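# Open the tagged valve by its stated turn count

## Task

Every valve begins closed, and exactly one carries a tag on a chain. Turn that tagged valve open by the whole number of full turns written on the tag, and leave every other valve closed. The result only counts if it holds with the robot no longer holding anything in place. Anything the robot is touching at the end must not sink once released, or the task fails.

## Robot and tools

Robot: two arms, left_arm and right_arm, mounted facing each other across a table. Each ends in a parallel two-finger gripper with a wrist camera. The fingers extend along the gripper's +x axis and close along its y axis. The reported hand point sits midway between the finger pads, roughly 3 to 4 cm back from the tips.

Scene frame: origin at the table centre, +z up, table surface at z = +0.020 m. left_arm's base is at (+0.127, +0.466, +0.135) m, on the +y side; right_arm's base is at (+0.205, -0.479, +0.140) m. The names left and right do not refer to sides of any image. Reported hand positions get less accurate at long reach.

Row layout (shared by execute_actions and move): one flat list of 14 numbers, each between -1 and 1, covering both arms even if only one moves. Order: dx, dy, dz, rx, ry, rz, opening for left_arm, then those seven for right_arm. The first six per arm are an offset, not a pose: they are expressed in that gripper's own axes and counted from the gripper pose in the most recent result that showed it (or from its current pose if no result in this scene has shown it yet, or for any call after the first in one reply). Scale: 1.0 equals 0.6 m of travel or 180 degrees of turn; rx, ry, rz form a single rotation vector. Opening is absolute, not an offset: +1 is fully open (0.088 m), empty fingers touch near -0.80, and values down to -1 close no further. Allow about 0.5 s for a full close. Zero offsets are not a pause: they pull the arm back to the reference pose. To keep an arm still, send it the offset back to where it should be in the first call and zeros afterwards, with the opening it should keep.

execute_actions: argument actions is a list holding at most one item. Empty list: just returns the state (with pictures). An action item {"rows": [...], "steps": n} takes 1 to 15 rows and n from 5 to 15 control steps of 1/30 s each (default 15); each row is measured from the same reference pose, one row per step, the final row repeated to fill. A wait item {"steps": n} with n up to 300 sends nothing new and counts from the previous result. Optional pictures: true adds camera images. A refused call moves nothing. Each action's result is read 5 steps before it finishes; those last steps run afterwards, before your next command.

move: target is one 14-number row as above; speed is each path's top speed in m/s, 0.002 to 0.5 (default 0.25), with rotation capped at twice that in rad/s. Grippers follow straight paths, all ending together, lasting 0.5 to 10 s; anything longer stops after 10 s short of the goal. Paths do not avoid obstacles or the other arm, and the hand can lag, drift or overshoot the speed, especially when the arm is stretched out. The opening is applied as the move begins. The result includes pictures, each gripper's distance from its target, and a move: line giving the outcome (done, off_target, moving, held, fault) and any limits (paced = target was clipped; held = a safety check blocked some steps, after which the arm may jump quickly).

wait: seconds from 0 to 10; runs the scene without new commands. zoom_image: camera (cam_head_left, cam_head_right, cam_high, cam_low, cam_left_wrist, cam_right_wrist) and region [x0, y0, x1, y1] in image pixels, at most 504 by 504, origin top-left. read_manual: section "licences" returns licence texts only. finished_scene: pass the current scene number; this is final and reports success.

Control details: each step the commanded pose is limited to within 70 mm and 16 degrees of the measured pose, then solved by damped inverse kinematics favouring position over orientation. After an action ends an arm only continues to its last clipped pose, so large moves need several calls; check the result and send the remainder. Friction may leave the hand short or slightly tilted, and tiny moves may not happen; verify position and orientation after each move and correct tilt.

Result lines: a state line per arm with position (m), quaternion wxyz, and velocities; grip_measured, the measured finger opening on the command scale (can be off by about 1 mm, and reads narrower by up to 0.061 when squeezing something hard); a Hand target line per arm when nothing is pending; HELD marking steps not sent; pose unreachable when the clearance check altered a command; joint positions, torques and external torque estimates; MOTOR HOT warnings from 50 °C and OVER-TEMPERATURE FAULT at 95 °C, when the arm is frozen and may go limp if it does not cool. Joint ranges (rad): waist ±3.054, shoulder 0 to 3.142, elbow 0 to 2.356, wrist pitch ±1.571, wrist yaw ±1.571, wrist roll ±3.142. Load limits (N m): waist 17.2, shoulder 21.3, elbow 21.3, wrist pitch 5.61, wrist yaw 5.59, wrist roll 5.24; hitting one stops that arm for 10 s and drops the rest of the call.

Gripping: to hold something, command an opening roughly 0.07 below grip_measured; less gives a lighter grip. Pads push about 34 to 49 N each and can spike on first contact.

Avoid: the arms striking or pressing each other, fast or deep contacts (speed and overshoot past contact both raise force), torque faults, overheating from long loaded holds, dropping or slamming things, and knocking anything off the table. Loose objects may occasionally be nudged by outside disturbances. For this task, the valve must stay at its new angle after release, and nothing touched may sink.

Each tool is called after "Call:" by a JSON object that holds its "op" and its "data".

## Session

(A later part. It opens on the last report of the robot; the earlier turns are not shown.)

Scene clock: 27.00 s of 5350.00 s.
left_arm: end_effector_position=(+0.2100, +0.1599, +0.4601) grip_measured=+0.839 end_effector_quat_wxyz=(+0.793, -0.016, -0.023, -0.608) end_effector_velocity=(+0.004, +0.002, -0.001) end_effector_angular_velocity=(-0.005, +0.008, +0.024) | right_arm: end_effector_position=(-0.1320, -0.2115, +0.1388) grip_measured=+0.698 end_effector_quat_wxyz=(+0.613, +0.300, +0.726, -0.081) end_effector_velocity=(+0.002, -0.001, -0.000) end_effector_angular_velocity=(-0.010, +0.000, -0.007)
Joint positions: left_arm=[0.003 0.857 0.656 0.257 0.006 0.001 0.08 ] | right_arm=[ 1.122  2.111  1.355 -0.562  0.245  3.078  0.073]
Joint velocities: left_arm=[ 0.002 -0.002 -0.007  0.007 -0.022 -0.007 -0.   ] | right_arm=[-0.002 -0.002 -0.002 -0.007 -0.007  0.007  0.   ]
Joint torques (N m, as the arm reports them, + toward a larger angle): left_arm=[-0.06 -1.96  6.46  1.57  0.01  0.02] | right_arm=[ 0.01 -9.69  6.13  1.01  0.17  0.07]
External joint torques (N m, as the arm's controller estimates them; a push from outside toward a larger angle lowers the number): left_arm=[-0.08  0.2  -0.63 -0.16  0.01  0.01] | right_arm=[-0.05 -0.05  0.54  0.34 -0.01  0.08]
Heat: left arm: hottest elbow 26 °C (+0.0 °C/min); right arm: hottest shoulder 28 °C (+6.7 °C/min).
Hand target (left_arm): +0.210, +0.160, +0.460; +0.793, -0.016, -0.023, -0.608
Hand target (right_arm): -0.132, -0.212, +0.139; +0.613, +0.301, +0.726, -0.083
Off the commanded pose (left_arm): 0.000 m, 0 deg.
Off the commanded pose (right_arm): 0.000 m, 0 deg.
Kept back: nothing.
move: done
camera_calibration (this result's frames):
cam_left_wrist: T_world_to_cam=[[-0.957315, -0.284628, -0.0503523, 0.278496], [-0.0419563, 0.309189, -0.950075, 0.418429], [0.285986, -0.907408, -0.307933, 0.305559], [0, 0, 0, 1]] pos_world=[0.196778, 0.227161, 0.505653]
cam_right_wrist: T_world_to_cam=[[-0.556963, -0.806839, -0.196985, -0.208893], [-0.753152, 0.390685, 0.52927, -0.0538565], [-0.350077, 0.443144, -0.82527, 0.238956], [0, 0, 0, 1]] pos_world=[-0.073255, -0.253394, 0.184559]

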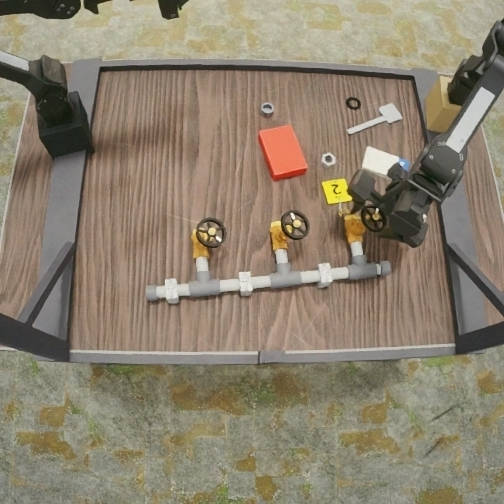

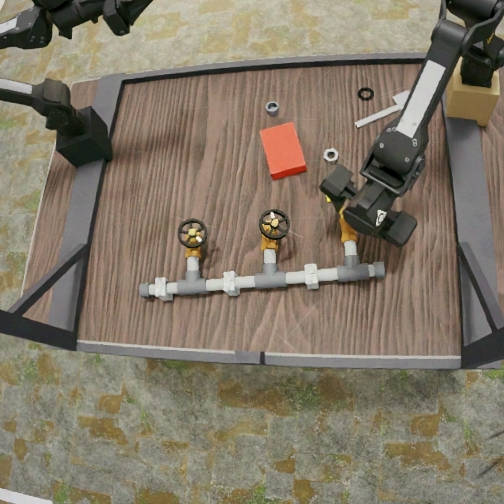

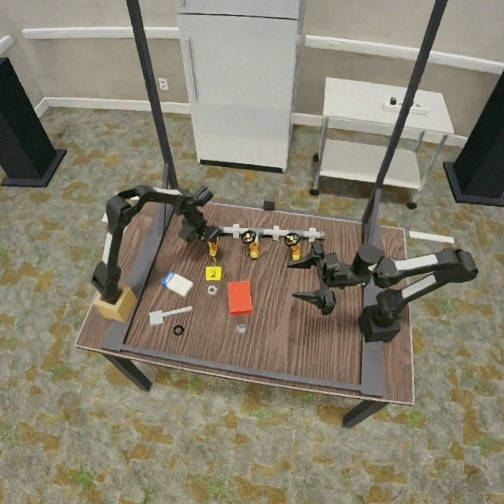

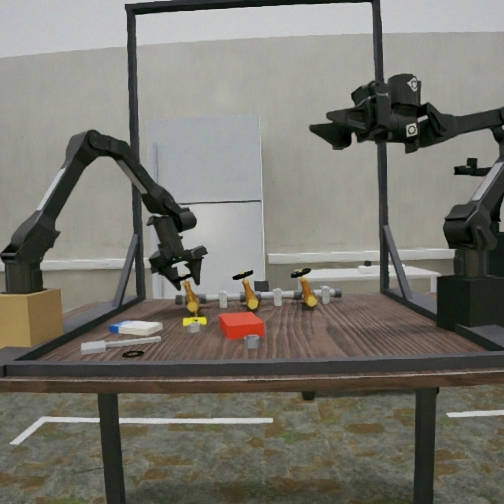

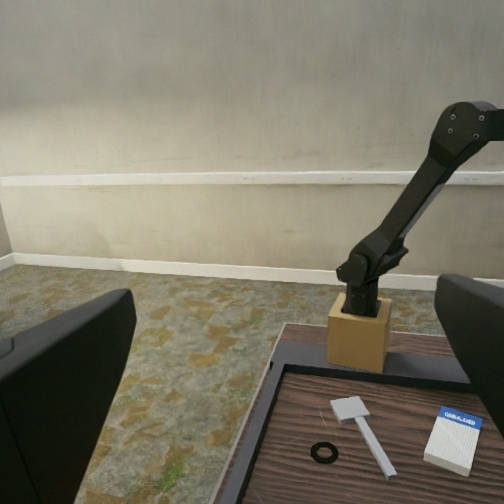

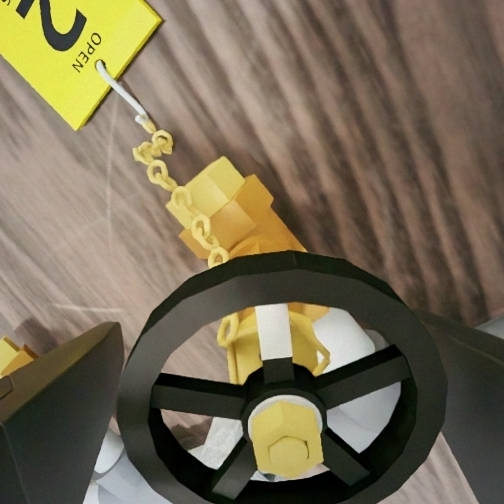

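Call:
{"op": "execute_actions", "data": {"actions": [{"rows": [[0,0,0,0,0,0,0.84,0,-0.003,0.004,0,0,0,0.15]], "steps": 15}], "pictures": true}}

Call:
{"op": "move", "data": {"target": [0,0,0,0,0,0,0.84,0,0,0,-0.98,0,0,0.15], "speed": 0.5}}

Call:
{"op": "move", "data": {"target": [0,0,0,0,0,0,0.84,0,0,0,-0.97,0,0,0.15], "speed": 0.5}}

Scene clock: 29.93 s of 5350.00 s.
left_arm: end_effector_position=(+0.2100, +0.1599, +0.4601) grip_measured=+0.839 end_effector_quat_wxyz=(+0.793, -0.016, -0.023, -0.608) end_effector_velocity=(-0.002, -0.000, -0.002) end_effector_angular_velocity=(+0.005, +0.009, -0.010) | right_arm: end_effector_position=(-0.1325, -0.2120, +0.1384) grip_measured=+0.298 end_effector_quat_wxyz=(+0.612, +0.300, +0.727, -0.081) end_effector_velocity=(+0.001, -0.003, -0.000) end_effector_angular_velocity=(-0.021, +0.003, +0.010)
Joint positions: left_arm=[0.003 0.857 0.656 0.257 0.006 0.001 0.08 ] | right_arm=[ 1.124  2.111  1.353 -0.559  0.245  3.08   0.054]
Joint velocities: left_arm=[-0.002 -0.002 -0.002 -0.007  0.007 -0.007  0.   ] | right_arm=[-0.002 -0.007 -0.007 -0.007 -0.022 -0.007 -0.   ]
Joint torques (N m, as the arm reports them, + toward a larger angle): left_arm=[ 0.   -1.9   6.42  1.56  0.01  0.05] | right_arm=[  0.17 -10.11   4.61   1.34   0.23   0.04]
External joint torques (N m, as the arm's controller estimates them; a push from outside toward a larger angle lowers the number): left_arm=[ 0.    0.36 -0.8  -0.21  0.01  0.04] | right_arm=[ 0.15 -0.45 -0.97  0.67  0.05  0.06]
Heat: left arm: hottest elbow 26 °C (+0.0 °C/min); right arm: hottest shoulder 29 °C (+8.0 °C/min).
Steps of this call (steps 1 to 78: nothing new was sent; steps 79 to 88: the first 10 steps of this action). Readings (end_effector_position):
79: left_arm (+0.2100, +0.1599, +0.4601) | right_arm (-0.1320, -0.2115, +0.1388)
80: left_arm (+0.2100, +0.1599, +0.4601) | right_arm (-0.1320, -0.2115, +0.1388)
82: left_arm (+0.2100, +0.1599, +0.4601) | right_arm (-0.1323, -0.2113, +0.1389)
86: left_arm (+0.2100, +0.1599, +0.4601) | right_arm (-0.1325, -0.2120, +0.1385)
88: the state above
camera_calibration (this result's frames):
cam_left_wrist: T_world_to_cam=[[-0.957315, -0.284628, -0.0503523, 0.278496], [-0.0419563, 0.309189, -0.950075, 0.418429], [0.285986, -0.907408, -0.307933, 0.305559], [0, 0, 0, 1]] pos_world=[0.196778, 0.227161, 0.505653]
cam_right_wrist: T_world_to_cam=[[-0.557516, -0.806665, -0.196129, -0.209816], [-0.751963, 0.390599, 0.531022, -0.0539543], [-0.351749, 0.443535, -0.824348, 0.238453], [0, 0, 0, 1]] pos_world=[-0.0736717, -0.253939, 0.184068]

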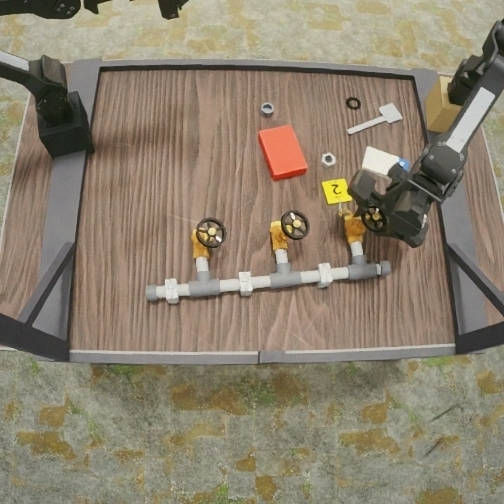

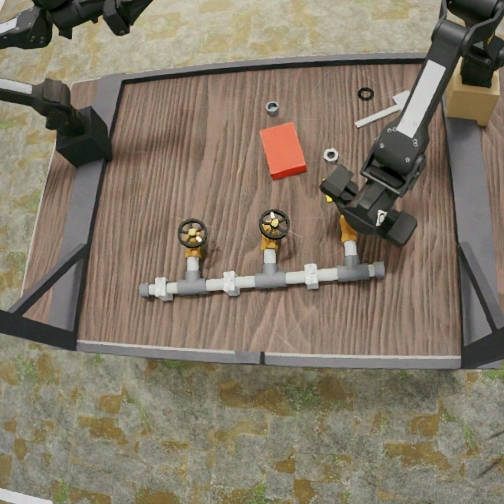

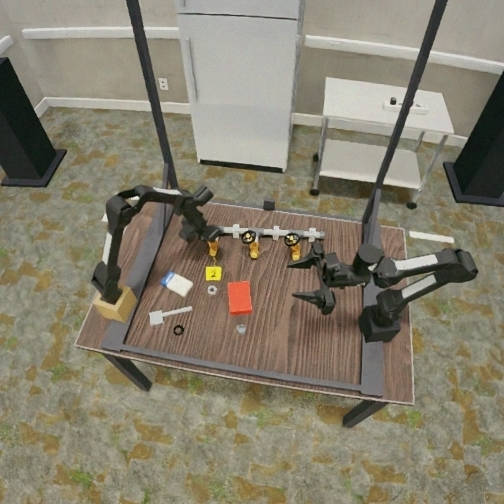

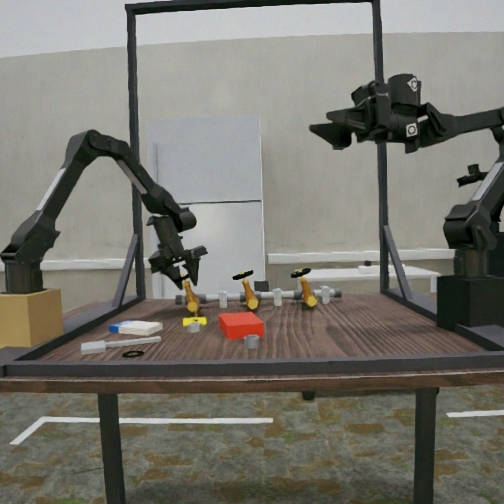

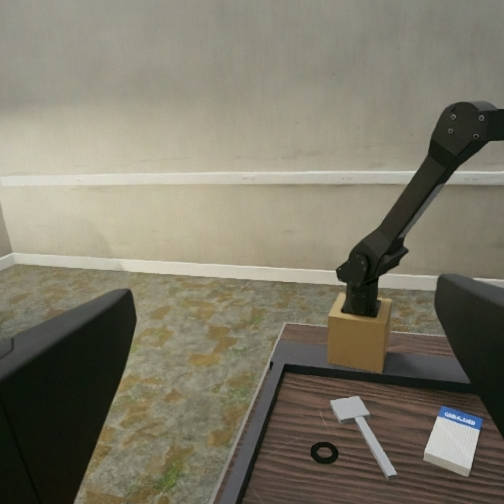

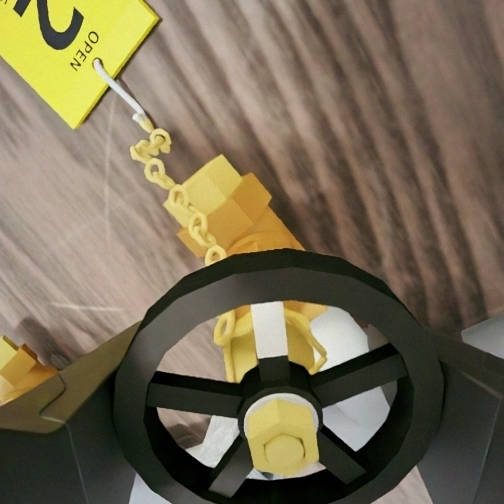

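Scene clock: 33.90 s of 5350.00 s.
left_arm: end_effector_position=(+0.2100, +0.1599, +0.4601) grip_measured=+0.839 end_effector_quat_wxyz=(+0.793, -0.016, -0.023, -0.608) end_effector_velocity=(+0.000, -0.001, -0.003) end_effector_angular_velocity=(+0.006, +0.025, +0.004) | right_arm: end_effector_position=(-0.1294, -0.2135, +0.1373) grip_measured=+0.297 end_effector_quat_wxyz=(+0.323, -0.605, +0.113, +0.719) end_effector_velocity=(+0.004, -0.003, +0.001) end_effector_angular_velocity=(-0.014, -0.017, +0.020)
Joint positions: left_arm=[0.003 0.857 0.656 0.257 0.006 0.001 0.08 ] | right_arm=[ 1.122  2.111  1.352 -0.573  0.241  0.021  0.054]
Joint velocities: left_arm=[-0.002  0.002 -0.002 -0.007 -0.007 -0.022  0.   ] | right_arm=[-0.002 -0.007 -0.002 -0.022 -0.007 -0.022  0.   ]
Joint torques (N m, as the arm reports them, + toward a larger angle): left_arm=[-0.15 -1.92  6.46  1.53  0.04  0.05] | right_arm=[ 0.12 -9.74  6.39  2.22  0.28 -0.45]
External joint torques (N m, as the arm's controller estimates them; a push from outside toward a larger angle lowers the number): left_arm=[-0.15  0.18 -0.6  -0.18  0.04  0.04] | right_arm=[ 0.12  0.06  0.68  1.45  0.12 -0.47]
Heat: left arm: hottest elbow 26 °C (+0.0 °C/min); right arm: hottest shoulder 29 °C (+7.1 °C/min).
Hand target (left_arm): +0.210, +0.160, +0.460; +0.793, -0.016, -0.023, -0.608
Hand target (right_arm): -0.132, -0.212, +0.138; -0.319, +0.603, -0.104, -0.724
Off your previous action's commanded pose (left_arm): 0.000 m, 0 deg at its last step (step 5 of this call).
Off your previous action's commanded pose (right_arm): 0.003 m, 0 deg at its last step (step 5 of this call).
Off the commanded pose (left_arm): 0.000 m, 0 deg.
Off the commanded pose (right_arm): 0.004 m, 1 deg.
Kept back: nothing.
move: done
camera_calibration (this result's frames):
cam_left_wrist: T_world_to_cam=[[-0.957315, -0.284628, -0.0503523, 0.278496], [-0.0419563, 0.309189, -0.950075, 0.418429], [0.285986, -0.907408, -0.307933, 0.305559], [0, 0, 0, 1]] pos_world=[0.196778, 0.227161, 0.505653]
cam_right_wrist: T_world_to_cam=[[0.628186, 0.731478, 0.265182, 0.20893], [0.747143, -0.662232, 0.0568039, -0.0161004], [0.217163, 0.162445, -0.962524, 0.271803], [0, 0, 0, 1]] pos_world=[-0.178243, -0.207643, 0.207127]

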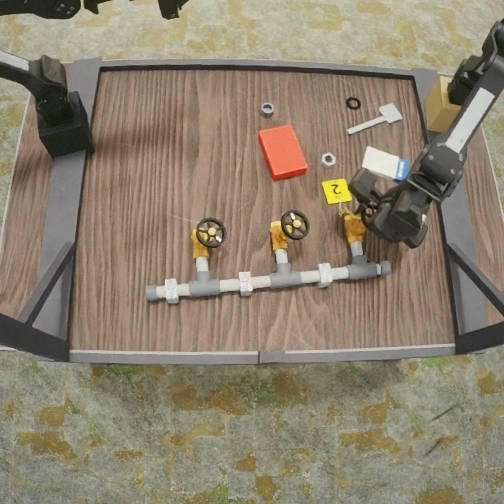

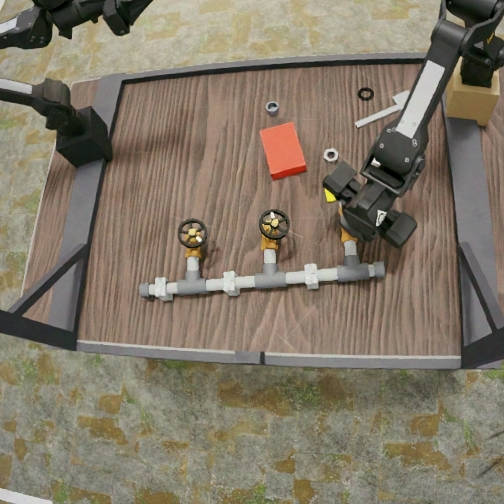

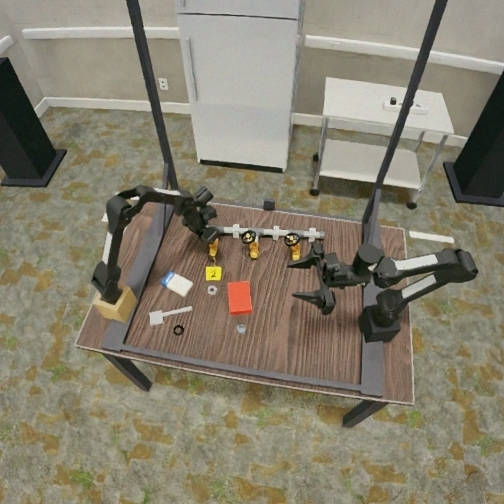

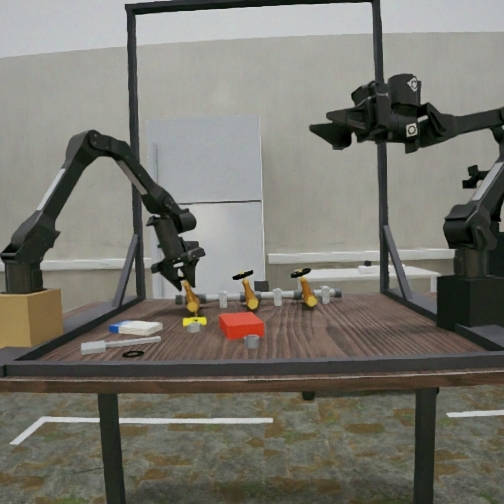

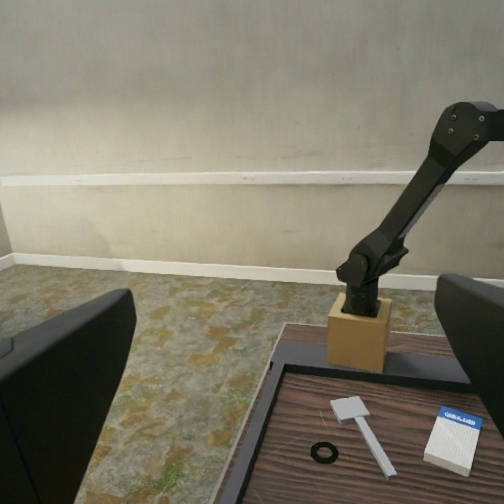

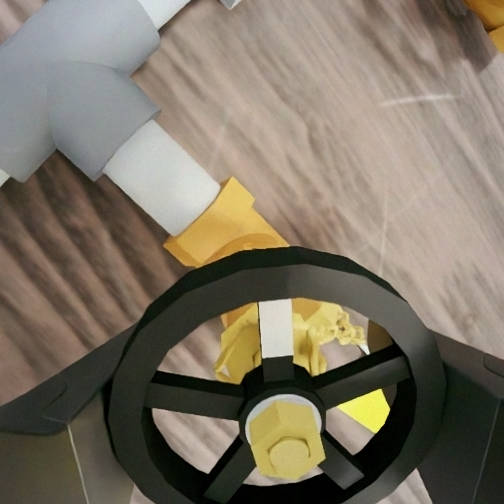

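Scene clock: 37.60 s of 5350.00 s.
left_arm: end_effector_position=(+0.2100, +0.1599, +0.4601) grip_measured=+0.839 end_effector_quat_wxyz=(+0.793, -0.016, -0.023, -0.608) end_effector_velocity=(+0.002, +0.001, +0.001) end_effector_angular_velocity=(-0.013, +0.020, +0.009) | right_arm: end_effector_position=(-0.1320, -0.2109, +0.1379) grip_measured=+0.291 end_effector_quat_wxyz=(+0.579, +0.356, +0.716, -0.157) end_effector_velocity=(+0.003, +0.000, -0.000) end_effector_angular_velocity=(-0.008, -0.009, +0.015)
Joint positions: left_arm=[0.003 0.857 0.656 0.257 0.006 0.001 0.08 ] | right_arm=[ 1.117  2.111  1.353 -0.557  0.233 -3.008  0.053]
Joint velocities: left_arm=[ 0.002 -0.002 -0.002  0.007 -0.007 -0.022  0.   ] | right_arm=[-0.007 -0.002 -0.002 -0.007 -0.007 -0.022  0.   ]
Joint torques (N m, as the arm reports them, + toward a larger angle): left_arm=[ 0.01 -1.91  6.35  1.59 -0.02  0.03] | right_arm=[ 0.33 -9.7   5.99  0.03  0.47 -0.48]
External joint torques (N m, as the arm's controller estimates them; a push from outside toward a larger angle lowers the number): left_arm=[-0.02  0.31 -0.8  -0.15 -0.01  0.02] | right_arm=[ 0.37 -0.14  0.46 -0.63  0.31 -0.47]
Heat: left arm: hottest elbow 26 °C (+0.0 °C/min); right arm: hottest shoulder 30 °C (+8.0 °C/min).
Hand target (left_arm): +0.210, +0.160, +0.460; +0.793, -0.016, -0.023, -0.608
Hand target (right_arm): -0.129, -0.213, +0.137; +0.589, +0.351, +0.713, -0.147
Off the commanded pose (left_arm): 0.000 m, 0 deg.
Off the commanded pose (right_arm): 0.004 m, 2 deg.
Kept back: nothing.
move: done
camera_calibration (this result's frames):
cam_left_wrist: T_world_to_cam=[[-0.957315, -0.284628, -0.0503523, 0.278496], [-0.0419563, 0.309189, -0.950075, 0.418429], [0.285986, -0.907408, -0.307933, 0.305559], [0, 0, 0, 1]] pos_world=[0.196778, 0.227161, 0.505653]
cam_right_wrist: T_world_to_cam=[[-0.710561, -0.691095, -0.132254, -0.213414], [-0.624685, 0.533085, 0.570604, -0.0123889], [-0.323839, 0.488066, -0.810506, 0.248909], [0, 0, 0, 1]] pos_world=[-0.0787767, -0.262369, 0.180586]

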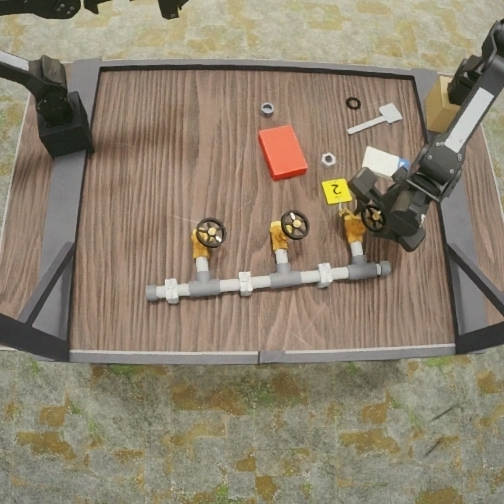

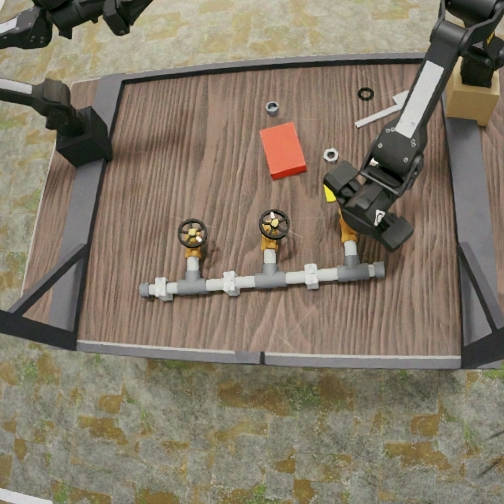

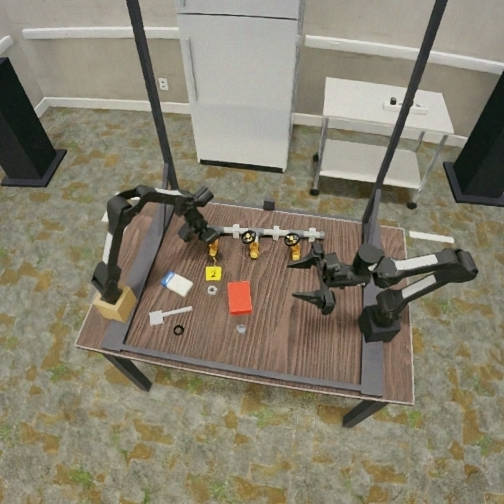

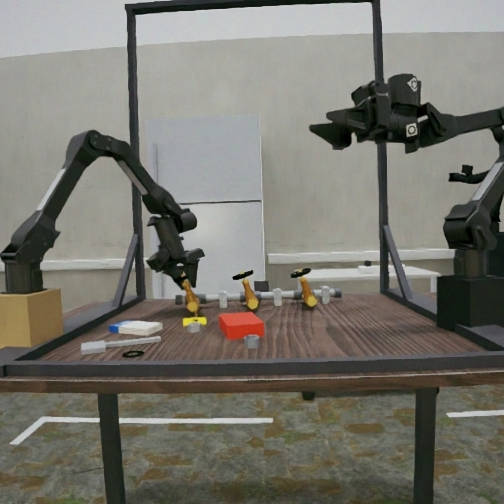

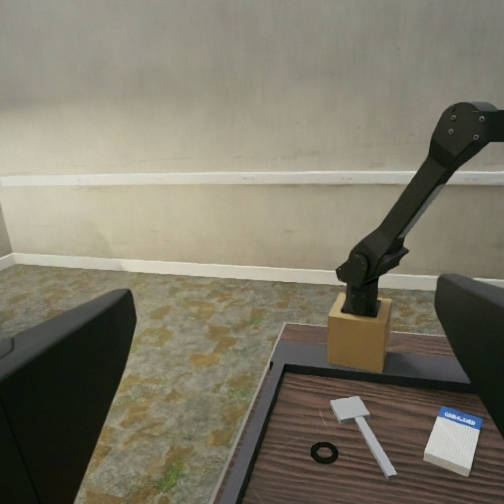

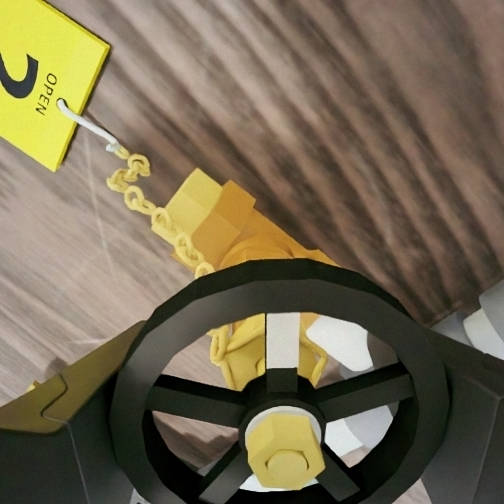

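Call:
{"op": "execute_actions", "data": {"actions": [{"rows": [[0,0,0,0,0,0,0.84,0,0,0,0,0,0,0.6]], "steps": 8}]}}

Call:
{"op": "move", "data": {"target": [0,0,0,0,0,0,0.84,0,0,0,0.21,0,0,0.6], "speed": 0.5}}

Call:
{"op": "execute_actions", "data": {"actions": [{"rows": [[0,0,0,0,0,0,0.84,0,0,0,0,0,0,0.15]], "steps": 13}]}}

Call:
{"op": "move", "data": {"target": [0,0,0,0,0,0,0.84,0,0,0,-0.21,0,0,0.15], "speed": 0.5}}

Scene clock: 37.93 s of 5350.00 s.
left_arm: end_effector_position=(+0.2100, +0.1599, +0.4601) grip_measured=+0.839 end_effector_quat_wxyz=(+0.793, -0.016, -0.023, -0.608) end_effector_velocity=(+0.000, +0.001, +0.001) end_effector_angular_velocity=(-0.009, +0.006, +0.004) | right_arm: end_effector_position=(-0.1301, -0.2122, +0.1374) grip_measured=+0.401 end_effector_quat_wxyz=(+0.584, +0.354, +0.714, -0.155) end_effector_velocity=(+0.006, +0.001, -0.001) end_effector_angular_velocity=(+0.012, -0.029, +0.013)
Joint positions: left_arm=[0.003 0.857 0.656 0.257 0.006 0.001 0.08 ] | right_arm=[ 1.117  2.111  1.353 -0.568  0.233 -3.014  0.059]
Joint velocities: left_arm=[-0.002 -0.002 -0.002  0.007 -0.007 -0.007 -0.   ] | right_arm=[-0.002 -0.002 -0.007 -0.007  0.022 -0.022  0.064]
Joint torques (N m, as the arm reports them, + toward a larger angle): left_arm=[-0.04 -2.01  6.32  1.54  0.    0.03] | right_arm=[ 0.08 -9.65  6.1   1.42  0.23 -0.05]
External joint torques (N m, as the arm's controller estimates them; a push from outside toward a larger angle lowers the number): left_arm=[-0.04  0.22 -0.87 -0.22  0.    0.02] | right_arm=[ 0.14  0.22  0.02  0.5   0.1  -0.07]
Heat: left arm: hottest elbow 26 °C (+0.0 °C/min); right arm: hottest shoulder 30 °C (+7.9 °C/min).
Steps of this call (steps 1 to 7: nothing new was sent; steps 8 to 10: the first 3 steps of this action). Readings (end_effector_position):
8: left_arm (+0.2100, +0.1599, +0.4601) | right_arm (-0.1321, -0.2109, +0.1380)
9: left_arm (+0.2100, +0.1599, +0.4601) | right_arm (-0.1311, -0.2117, +0.1376)
10: the state above

Scene clock: 39.80 s of 5350.00 s.
left_arm: end_effector_position=(+0.2100, +0.1599, +0.4601) grip_measured=+0.839 end_effector_quat_wxyz=(+0.793, -0.016, -0.023, -0.608) end_effector_velocity=(-0.000, +0.001, -0.001) end_effector_angular_velocity=(+0.010, +0.011, +0.004) | right_arm: end_effector_position=(-0.1321, -0.2109, +0.1380) grip_measured=+0.598 end_effector_quat_wxyz=(+0.434, +0.523, +0.629, -0.378) end_effector_velocity=(-0.001, -0.002, -0.001) end_effector_angular_velocity=(-0.005, +0.008, -0.003)
Joint positions: left_arm=[0.003 0.857 0.656 0.257 0.006 0.001 0.08 ] | right_arm=[ 1.117  2.111  1.353 -0.556  0.234 -2.356  0.068]
Joint velocities: left_arm=[-0.002 -0.007  0.002 -0.022 -0.007 -0.007 -0.   ] | right_arm=[ 0.002 -0.002 -0.007  0.007 -0.007  0.007 -0.   ]
Joint torques (N m, as the arm reports them, + toward a larger angle): left_arm=[-0.12 -2.05  6.29  1.52 -0.01  0.02] | right_arm=[-0.02 -9.7   6.13  1.08  0.12  0.07]
External joint torques (N m, as the arm's controller estimates them; a push from outside toward a larger angle lowers the number): left_arm=[-0.11  0.2  -0.89 -0.23 -0.02  0.01] | right_arm=[-0.06 -0.06  0.54  0.39 -0.01  0.07]
Heat: left arm: hottest elbow 27 °C (+1.5 °C/min); right arm: hottest shoulder 30 °C (+7.5 °C/min).
Hand target (left_arm): +0.210, +0.160, +0.460; +0.793, -0.016, -0.023, -0.608
Hand target (right_arm): -0.132, -0.211, +0.138; +0.433, +0.524, +0.627, -0.379
Off your previous action's commanded pose (left_arm): 0.000 m, 0 deg at its last step (step 5 of this call).
Off your previous action's commanded pose (right_arm): 0.001 m, 0 deg at its last step (step 5 of this call).
Off the commanded pose (left_arm): 0.000 m, 0 deg.
Off the commanded pose (right_arm): 0.000 m, 0 deg.
Kept back: nothing.
move: done
camera_calibration (this result's frames):
cam_left_wrist: T_world_to_cam=[[-0.957315, -0.284628, -0.0503523, 0.278496], [-0.0419563, 0.309189, -0.950075, 0.418429], [0.285986, -0.907408, -0.307933, 0.305559], [0, 0, 0, 1]] pos_world=[0.196778, 0.227161, 0.505653]
cam_right_wrist: T_world_to_cam=[[-0.98512, -0.153467, 0.0773768, -0.165252], [-0.0739734, 0.784972, 0.615099, 0.107218], [-0.155136, 0.600222, -0.784644, 0.291273], [0, 0, 0, 1]] pos_world=[-0.109675, -0.284352, 0.175383]

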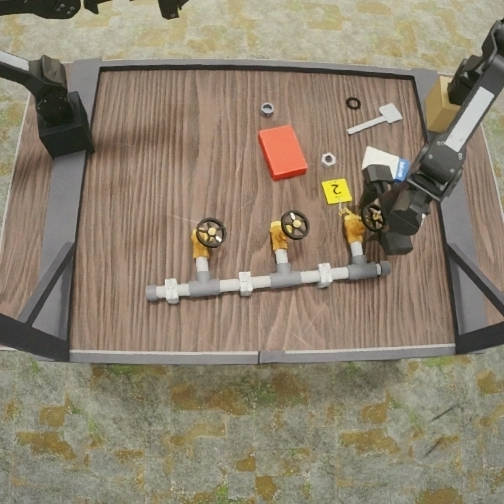

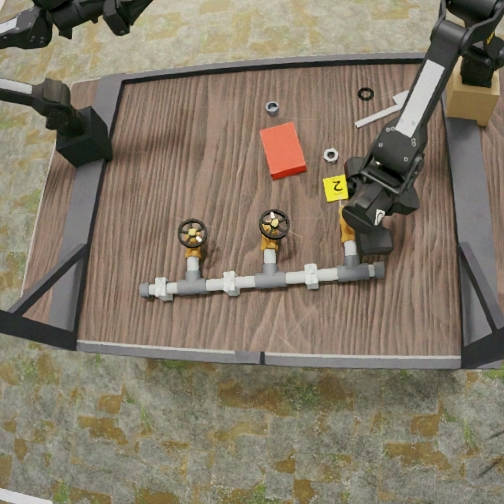

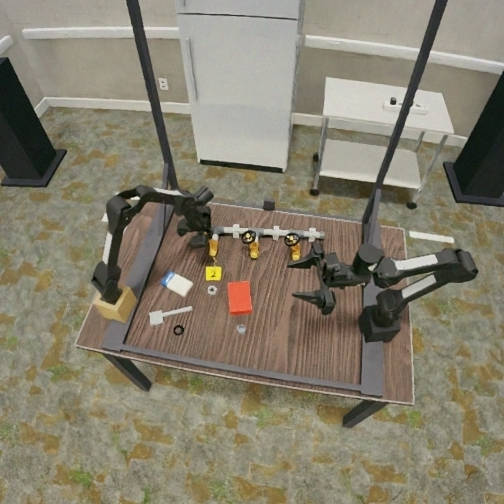

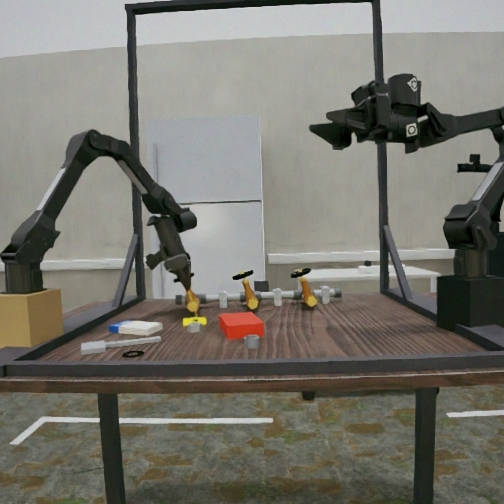

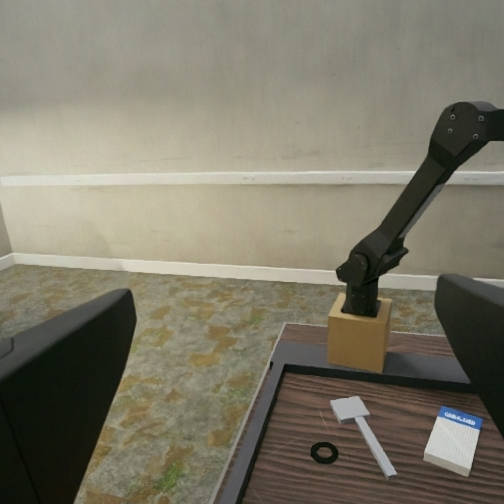

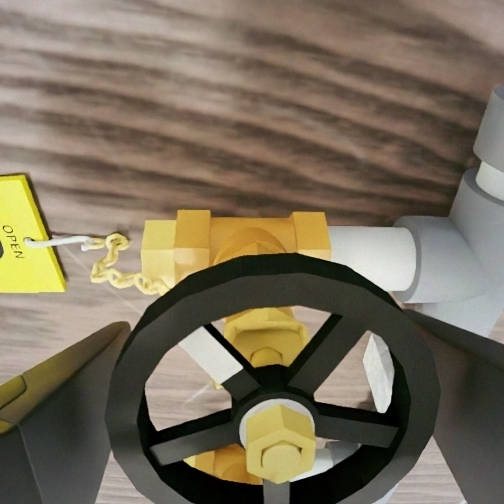

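Scene clock: 40.07 s of 5350.00 s.
left_arm: end_effector_position=(+0.2100, +0.1599, +0.4601) grip_measured=+0.839 end_effector_quat_wxyz=(+0.793, -0.016, -0.023, -0.608) end_effector_velocity=(+0.002, +0.002, +0.000) end_effector_angular_velocity=(-0.005, -0.008, +0.020) | right_arm: end_effector_position=(-0.1311, -0.2108, +0.1379) grip_measured=+0.290 end_effector_quat_wxyz=(+0.435, +0.524, +0.627, -0.377) end_effector_velocity=(+0.001, +0.002, +0.000) end_effector_angular_velocity=(-0.001, +0.008, +0.001)
Joint positions: left_arm=[0.003 0.857 0.656 0.257 0.006 0.001 0.08 ] | right_arm=[ 1.117  2.111  1.353 -0.56   0.236 -2.356  0.053]
Joint velocities: left_arm=[-0.002 -0.007 -0.007  0.007 -0.022  0.007 -0.   ] | right_arm=[-0.007 -0.002 -0.002  0.007 -0.007 -0.007  0.   ]
Joint torques (N m, as the arm reports them, + toward a larger angle): left_arm=[-0.1  -2.12  6.24  1.54  0.04  0.05] | right_arm=[-0.03 -9.63  6.15  1.38  0.06 -0.01]
External joint torques (N m, as the arm's controller estimates them; a push from outside toward a larger angle lowers the number): left_arm=[-0.11  0.1  -0.91 -0.2   0.04  0.04] | right_arm=[ 0.01  0.02  0.55  0.7  -0.07  0.  ]
Heat: left arm: hottest elbow 27 °C (+1.5 °C/min); right arm: hottest shoulder 30 °C (+7.5 °C/min).
Steps of this call (steps 1 to 8: the first 8 steps of this action). Readings (end_effector_position):
1: left_arm (+0.2100, +0.1599, +0.4601) | right_arm (-0.1321, -0.2109, +0.1380)
2: left_arm (+0.2100, +0.1599, +0.4601) | right_arm (-0.1321, -0.2109, +0.1380)
4: left_arm (+0.2100, +0.1599, +0.4601) | right_arm (-0.1313, -0.2106, +0.1380)
8: the state above

Scene clock: 41.60 s of 5350.00 s.
left_arm: end_effector_position=(+0.2100, +0.1599, +0.4601) grip_measured=+0.839 end_effector_quat_wxyz=(+0.793, -0.016, -0.023, -0.608) end_effector_velocity=(-0.001, -0.000, -0.005) end_effector_angular_velocity=(+0.019, +0.013, -0.000) | right_arm: end_effector_position=(-0.1320, -0.2114, +0.1378) grip_measured=+0.290 end_effector_quat_wxyz=(+0.577, +0.359, +0.716, -0.163) end_effector_velocity=(+0.003, -0.004, +0.001) end_effector_angular_velocity=(-0.014, -0.017, +0.025)
Joint positions: left_arm=[0.003 0.857 0.656 0.257 0.006 0.001 0.08 ] | right_arm=[ 1.117  2.111  1.353 -0.558  0.229 -2.996  0.053]
Joint velocities: left_arm=[-0.007 -0.002 -0.002 -0.022 -0.007 -0.007 -0.   ] | right_arm=[ 0.002 -0.007 -0.002 -0.022 -0.007 -0.022 -0.   ]
Joint torques (N m, as the arm reports them, + toward a larger angle): left_arm=[-0.19 -2.09  6.44  1.54  0.01  0.03] | right_arm=[-0.01 -9.63  6.14  1.03  0.37 -0.48]
External joint torques (N m, as the arm's controller estimates them; a push from outside toward a larger angle lowers the number): left_arm=[-0.19  0.07 -0.66 -0.19  0.01  0.02] | right_arm=[-0.05  0.05  0.55  0.37  0.21 -0.47]
Heat: left arm: hottest elbow 27 °C (+1.4 °C/min); right arm: hottest shoulder 31 °C (+8.7 °C/min).
Hand target (left_arm): +0.210, +0.160, +0.460; +0.793, -0.016, -0.023, -0.608
Hand target (right_arm): -0.131, -0.211, +0.138; +0.581, +0.355, +0.716, -0.154
Off your previous action's commanded pose (left_arm): 0.000 m, 0 deg at its last step (step 5 of this call).
Off your previous action's commanded pose (right_arm): 0.001 m, 0 deg at its last step (step 5 of this call).
Off the commanded pose (left_arm): 0.000 m, 0 deg.
Off the commanded pose (right_arm): 0.001 m, 1 deg.
Kept back: nothing.
move: done
camera_calibration (this result's frames):
cam_left_wrist: T_world_to_cam=[[-0.957315, -0.284628, -0.0503523, 0.278496], [-0.0419563, 0.309189, -0.950075, 0.418429], [0.285986, -0.907408, -0.307933, 0.305559], [0, 0, 0, 1]] pos_world=[0.196778, 0.227161, 0.505653]
cam_right_wrist: T_world_to_cam=[[-0.718199, -0.684321, -0.126078, -0.214135], [-0.616682, 0.542033, 0.57088, -0.0090908], [-0.322326, 0.487755, -0.811296, 0.24923], [0, 0, 0, 1]] pos_world=[-0.0790641, -0.263173, 0.180391]

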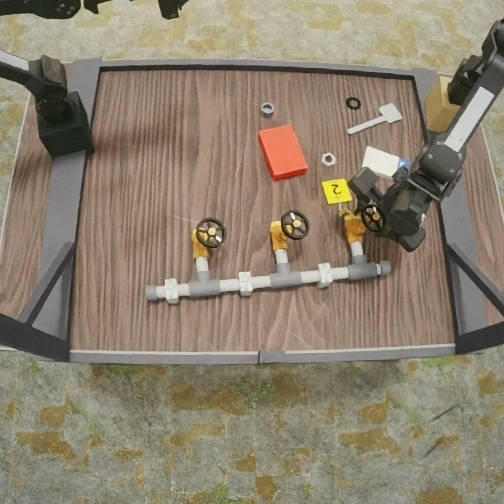

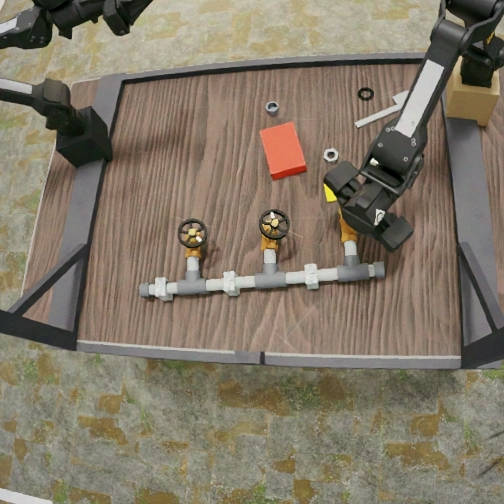

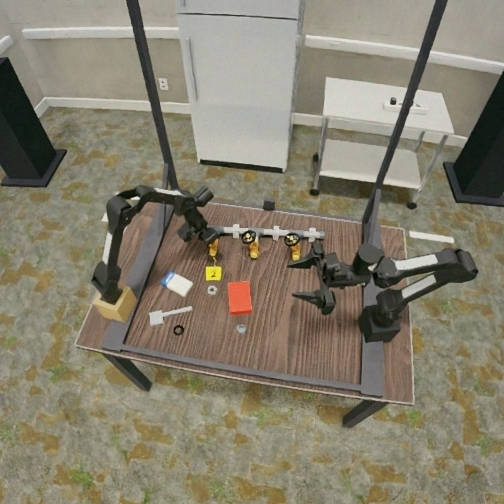

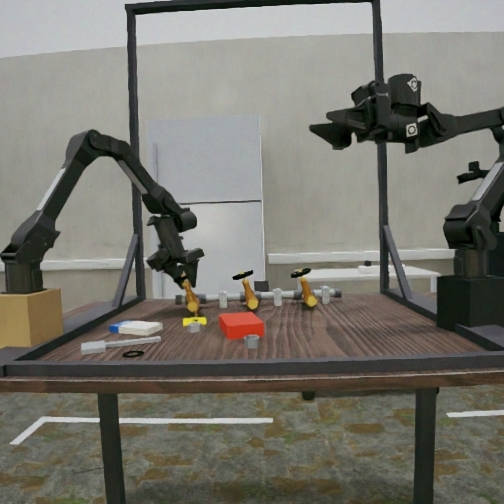

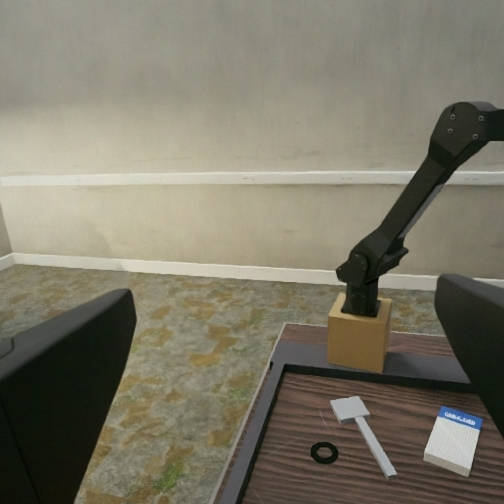

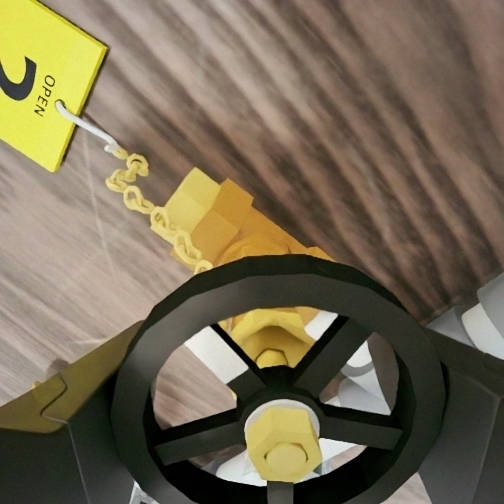

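Call:
{"op": "execute_actions", "data": {"actions": [{"rows": [[0,0,0,0,0,0,0.84,0,0,0,0,0,0,0.8]], "steps": 9}]}}

Call:
{"op": "move", "data": {"target": [0,0,0,0,0,0,0.84,-0.12,0,0,0,0,0,0.8], "speed": 0.2}}

Scene clock: 41.87 s of 5350.00 s.
left_arm: end_effector_position=(+0.2100, +0.1599, +0.4601) grip_measured=+0.839 end_effector_quat_wxyz=(+0.793, -0.016, -0.023, -0.608) end_effector_velocity=(+0.002, +0.001, +0.001) end_effector_angular_velocity=(-0.013, +0.020, +0.009) | right_arm: end_effector_position=(-0.1319, -0.2114, +0.1377) grip_measured=+0.567 end_effector_quat_wxyz=(+0.578, +0.357, +0.716, -0.160) end_effector_velocity=(+0.002, -0.001, -0.002) end_effector_angular_velocity=(-0.012, -0.009, +0.006)
Joint positions: left_arm=[0.003 0.857 0.656 0.257 0.006 0.001 0.08 ] | right_arm=[ 1.117  2.111  1.353 -0.559  0.23  -3.003  0.067]
Joint velocities: left_arm=[ 0.002 -0.002 -0.002  0.007 -0.007 -0.022 -0.   ] | right_arm=[-0.002  0.002 -0.002 -0.007 -0.007 -0.007  0.085]
Joint torques (N m, as the arm reports them, + toward a larger angle): left_arm=[ 0.03 -2.08  6.22  1.57  0.01  0.04] | right_arm=[-0.03 -9.64  6.2   1.16  0.22  0.01]
External joint torques (N m, as the arm's controller estimates them; a push from outside toward a larger angle lowers the number): left_arm=[ 0.01  0.12 -0.94 -0.18  0.01  0.03] | right_arm=[-0.05  0.03  0.58  0.47  0.07  0.  ]
Heat: left arm: hottest elbow 27 °C (+1.4 °C/min); right arm: hottest shoulder 31 °C (+8.6 °C/min).
Steps of this call (steps 1 to 4: nothing new was sent; steps 5 to 8: the first 4 steps of this action). Readings (end_effector_position):
5: left_arm (+0.2100, +0.1599, +0.4601) | right_arm (-0.1321, -0.2113, +0.1378)
6: left_arm (+0.2100, +0.1599, +0.4601) | right_arm (-0.1320, -0.2113, +0.1378)
8: the state above

Scene clock: 43.37 s of 5350.00 s.
left_arm: end_effector_position=(+0.2100, +0.1599, +0.4601) grip_measured=+0.839 end_effector_quat_wxyz=(+0.793, -0.016, -0.023, -0.608) end_effector_velocity=(+0.000, +0.001, +0.000) end_effector_angular_velocity=(+0.000, +0.008, +0.004) | right_arm: end_effector_position=(-0.1254, -0.2350, +0.2005) grip_measured=+0.798 end_effector_quat_wxyz=(+0.583, +0.356, +0.712, -0.163) end_effector_velocity=(+0.005, -0.005, -0.000) end_effector_angular_velocity=(-0.021, -0.030, +0.025)
Joint positions: left_arm=[0.003 0.857 0.656 0.257 0.006 0.001 0.08 ] | right_arm=[ 1.158  1.961  1.403 -0.781  0.237 -2.957  0.078]
Joint velocities: left_arm=[-0.002 -0.002  0.002 -0.007 -0.007 -0.007 -0.   ] | right_arm=[ 0.002 -0.002  0.002 -0.037 -0.007 -0.022 -0.   ]
Joint torques (N m, as the arm reports them, + toward a larger angle): left_arm=[-0.08 -2.07  6.22  1.56  0.01  0.05] | right_arm=[ 0.28 -9.94  7.48  0.95  0.25  0.06]
External joint torques (N m, as the arm's controller estimates them; a push from outside toward a larger angle lowers the number): left_arm=[-0.09  0.11 -0.92 -0.18  0.01  0.04] | right_arm=[ 0.23 -0.99  1.55  0.35  0.09  0.07]
Heat: left arm: hottest elbow 27 °C (+1.4 °C/min); right arm: hottest shoulder 31 °C (+8.3 °C/min).
Hand target (left_arm): +0.210, +0.160, +0.460; +0.793, -0.016, -0.023, -0.608
Hand target (right_arm): -0.127, -0.235, +0.206; +0.578, +0.357, +0.716, -0.162
Off your previous action's commanded pose (left_arm): 0.000 m, 0 deg at its last step (step 5 of this call).
Off your previous action's commanded pose (right_arm): 0.000 m, 0 deg at its last step (step 5 of this call).
Off the commanded pose (left_arm): 0.000 m, 0 deg.
Off the commanded pose (right_arm): 0.005 m, 1 deg.
Kept back: nothing.
move: done
camera_calibration (this result's frames):
cam_left_wrist: T_world_to_cam=[[-0.957315, -0.284628, -0.0503523, 0.278496], [-0.0419563, 0.309189, -0.950075, 0.418429], [0.285986, -0.907408, -0.307933, 0.305559], [0, 0, 0, 1]] pos_world=[0.196778, 0.227161, 0.505653]
cam_right_wrist: T_world_to_cam=[[-0.714776, -0.687604, -0.127656, -0.217675], [-0.624399, 0.545231, 0.55933, -0.0259447], [-0.314996, 0.479503, -0.819057, 0.314315], [0, 0, 0, 1]] pos_world=[-0.0727807, -0.286244, 0.244166]

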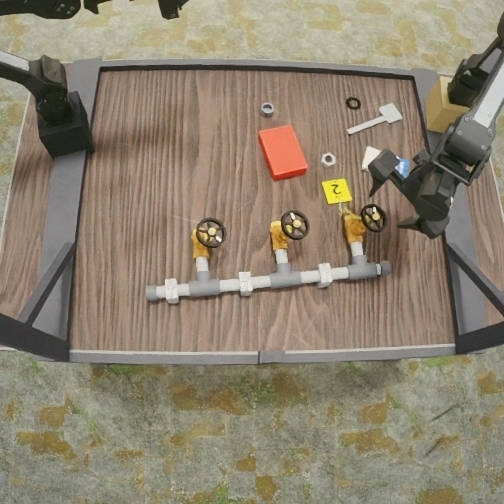

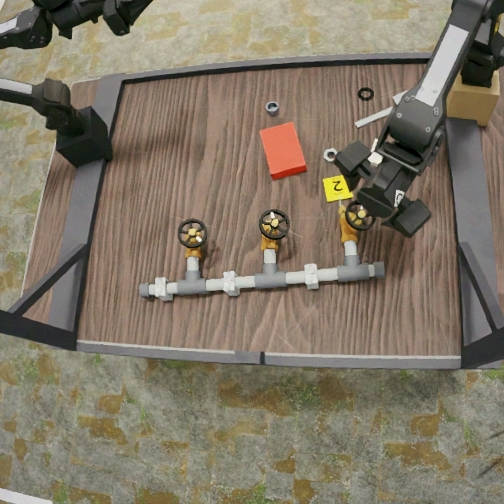

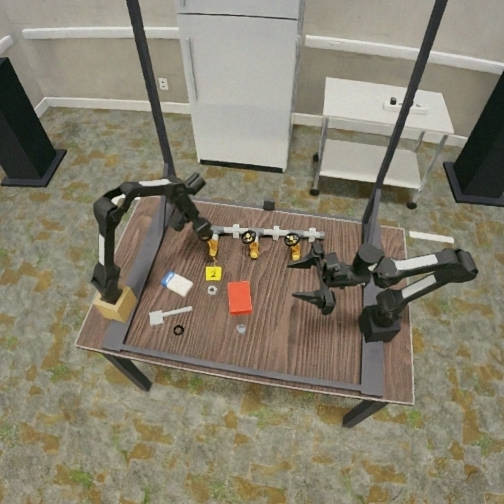

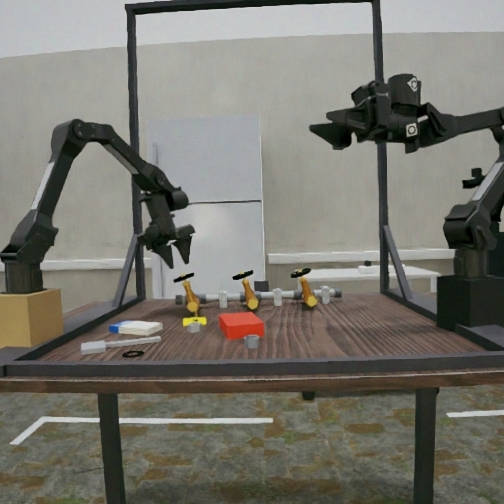

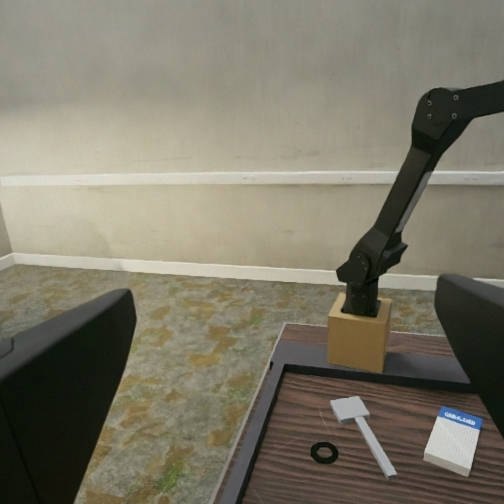

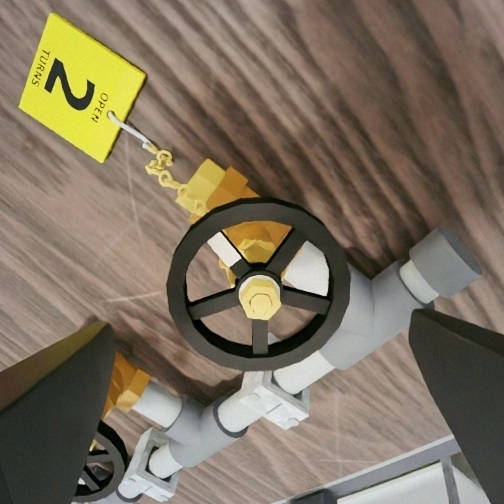

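Call:
{"op": "finished_scene", "data": {"scene": 2}}

The scene is finished: the task was done.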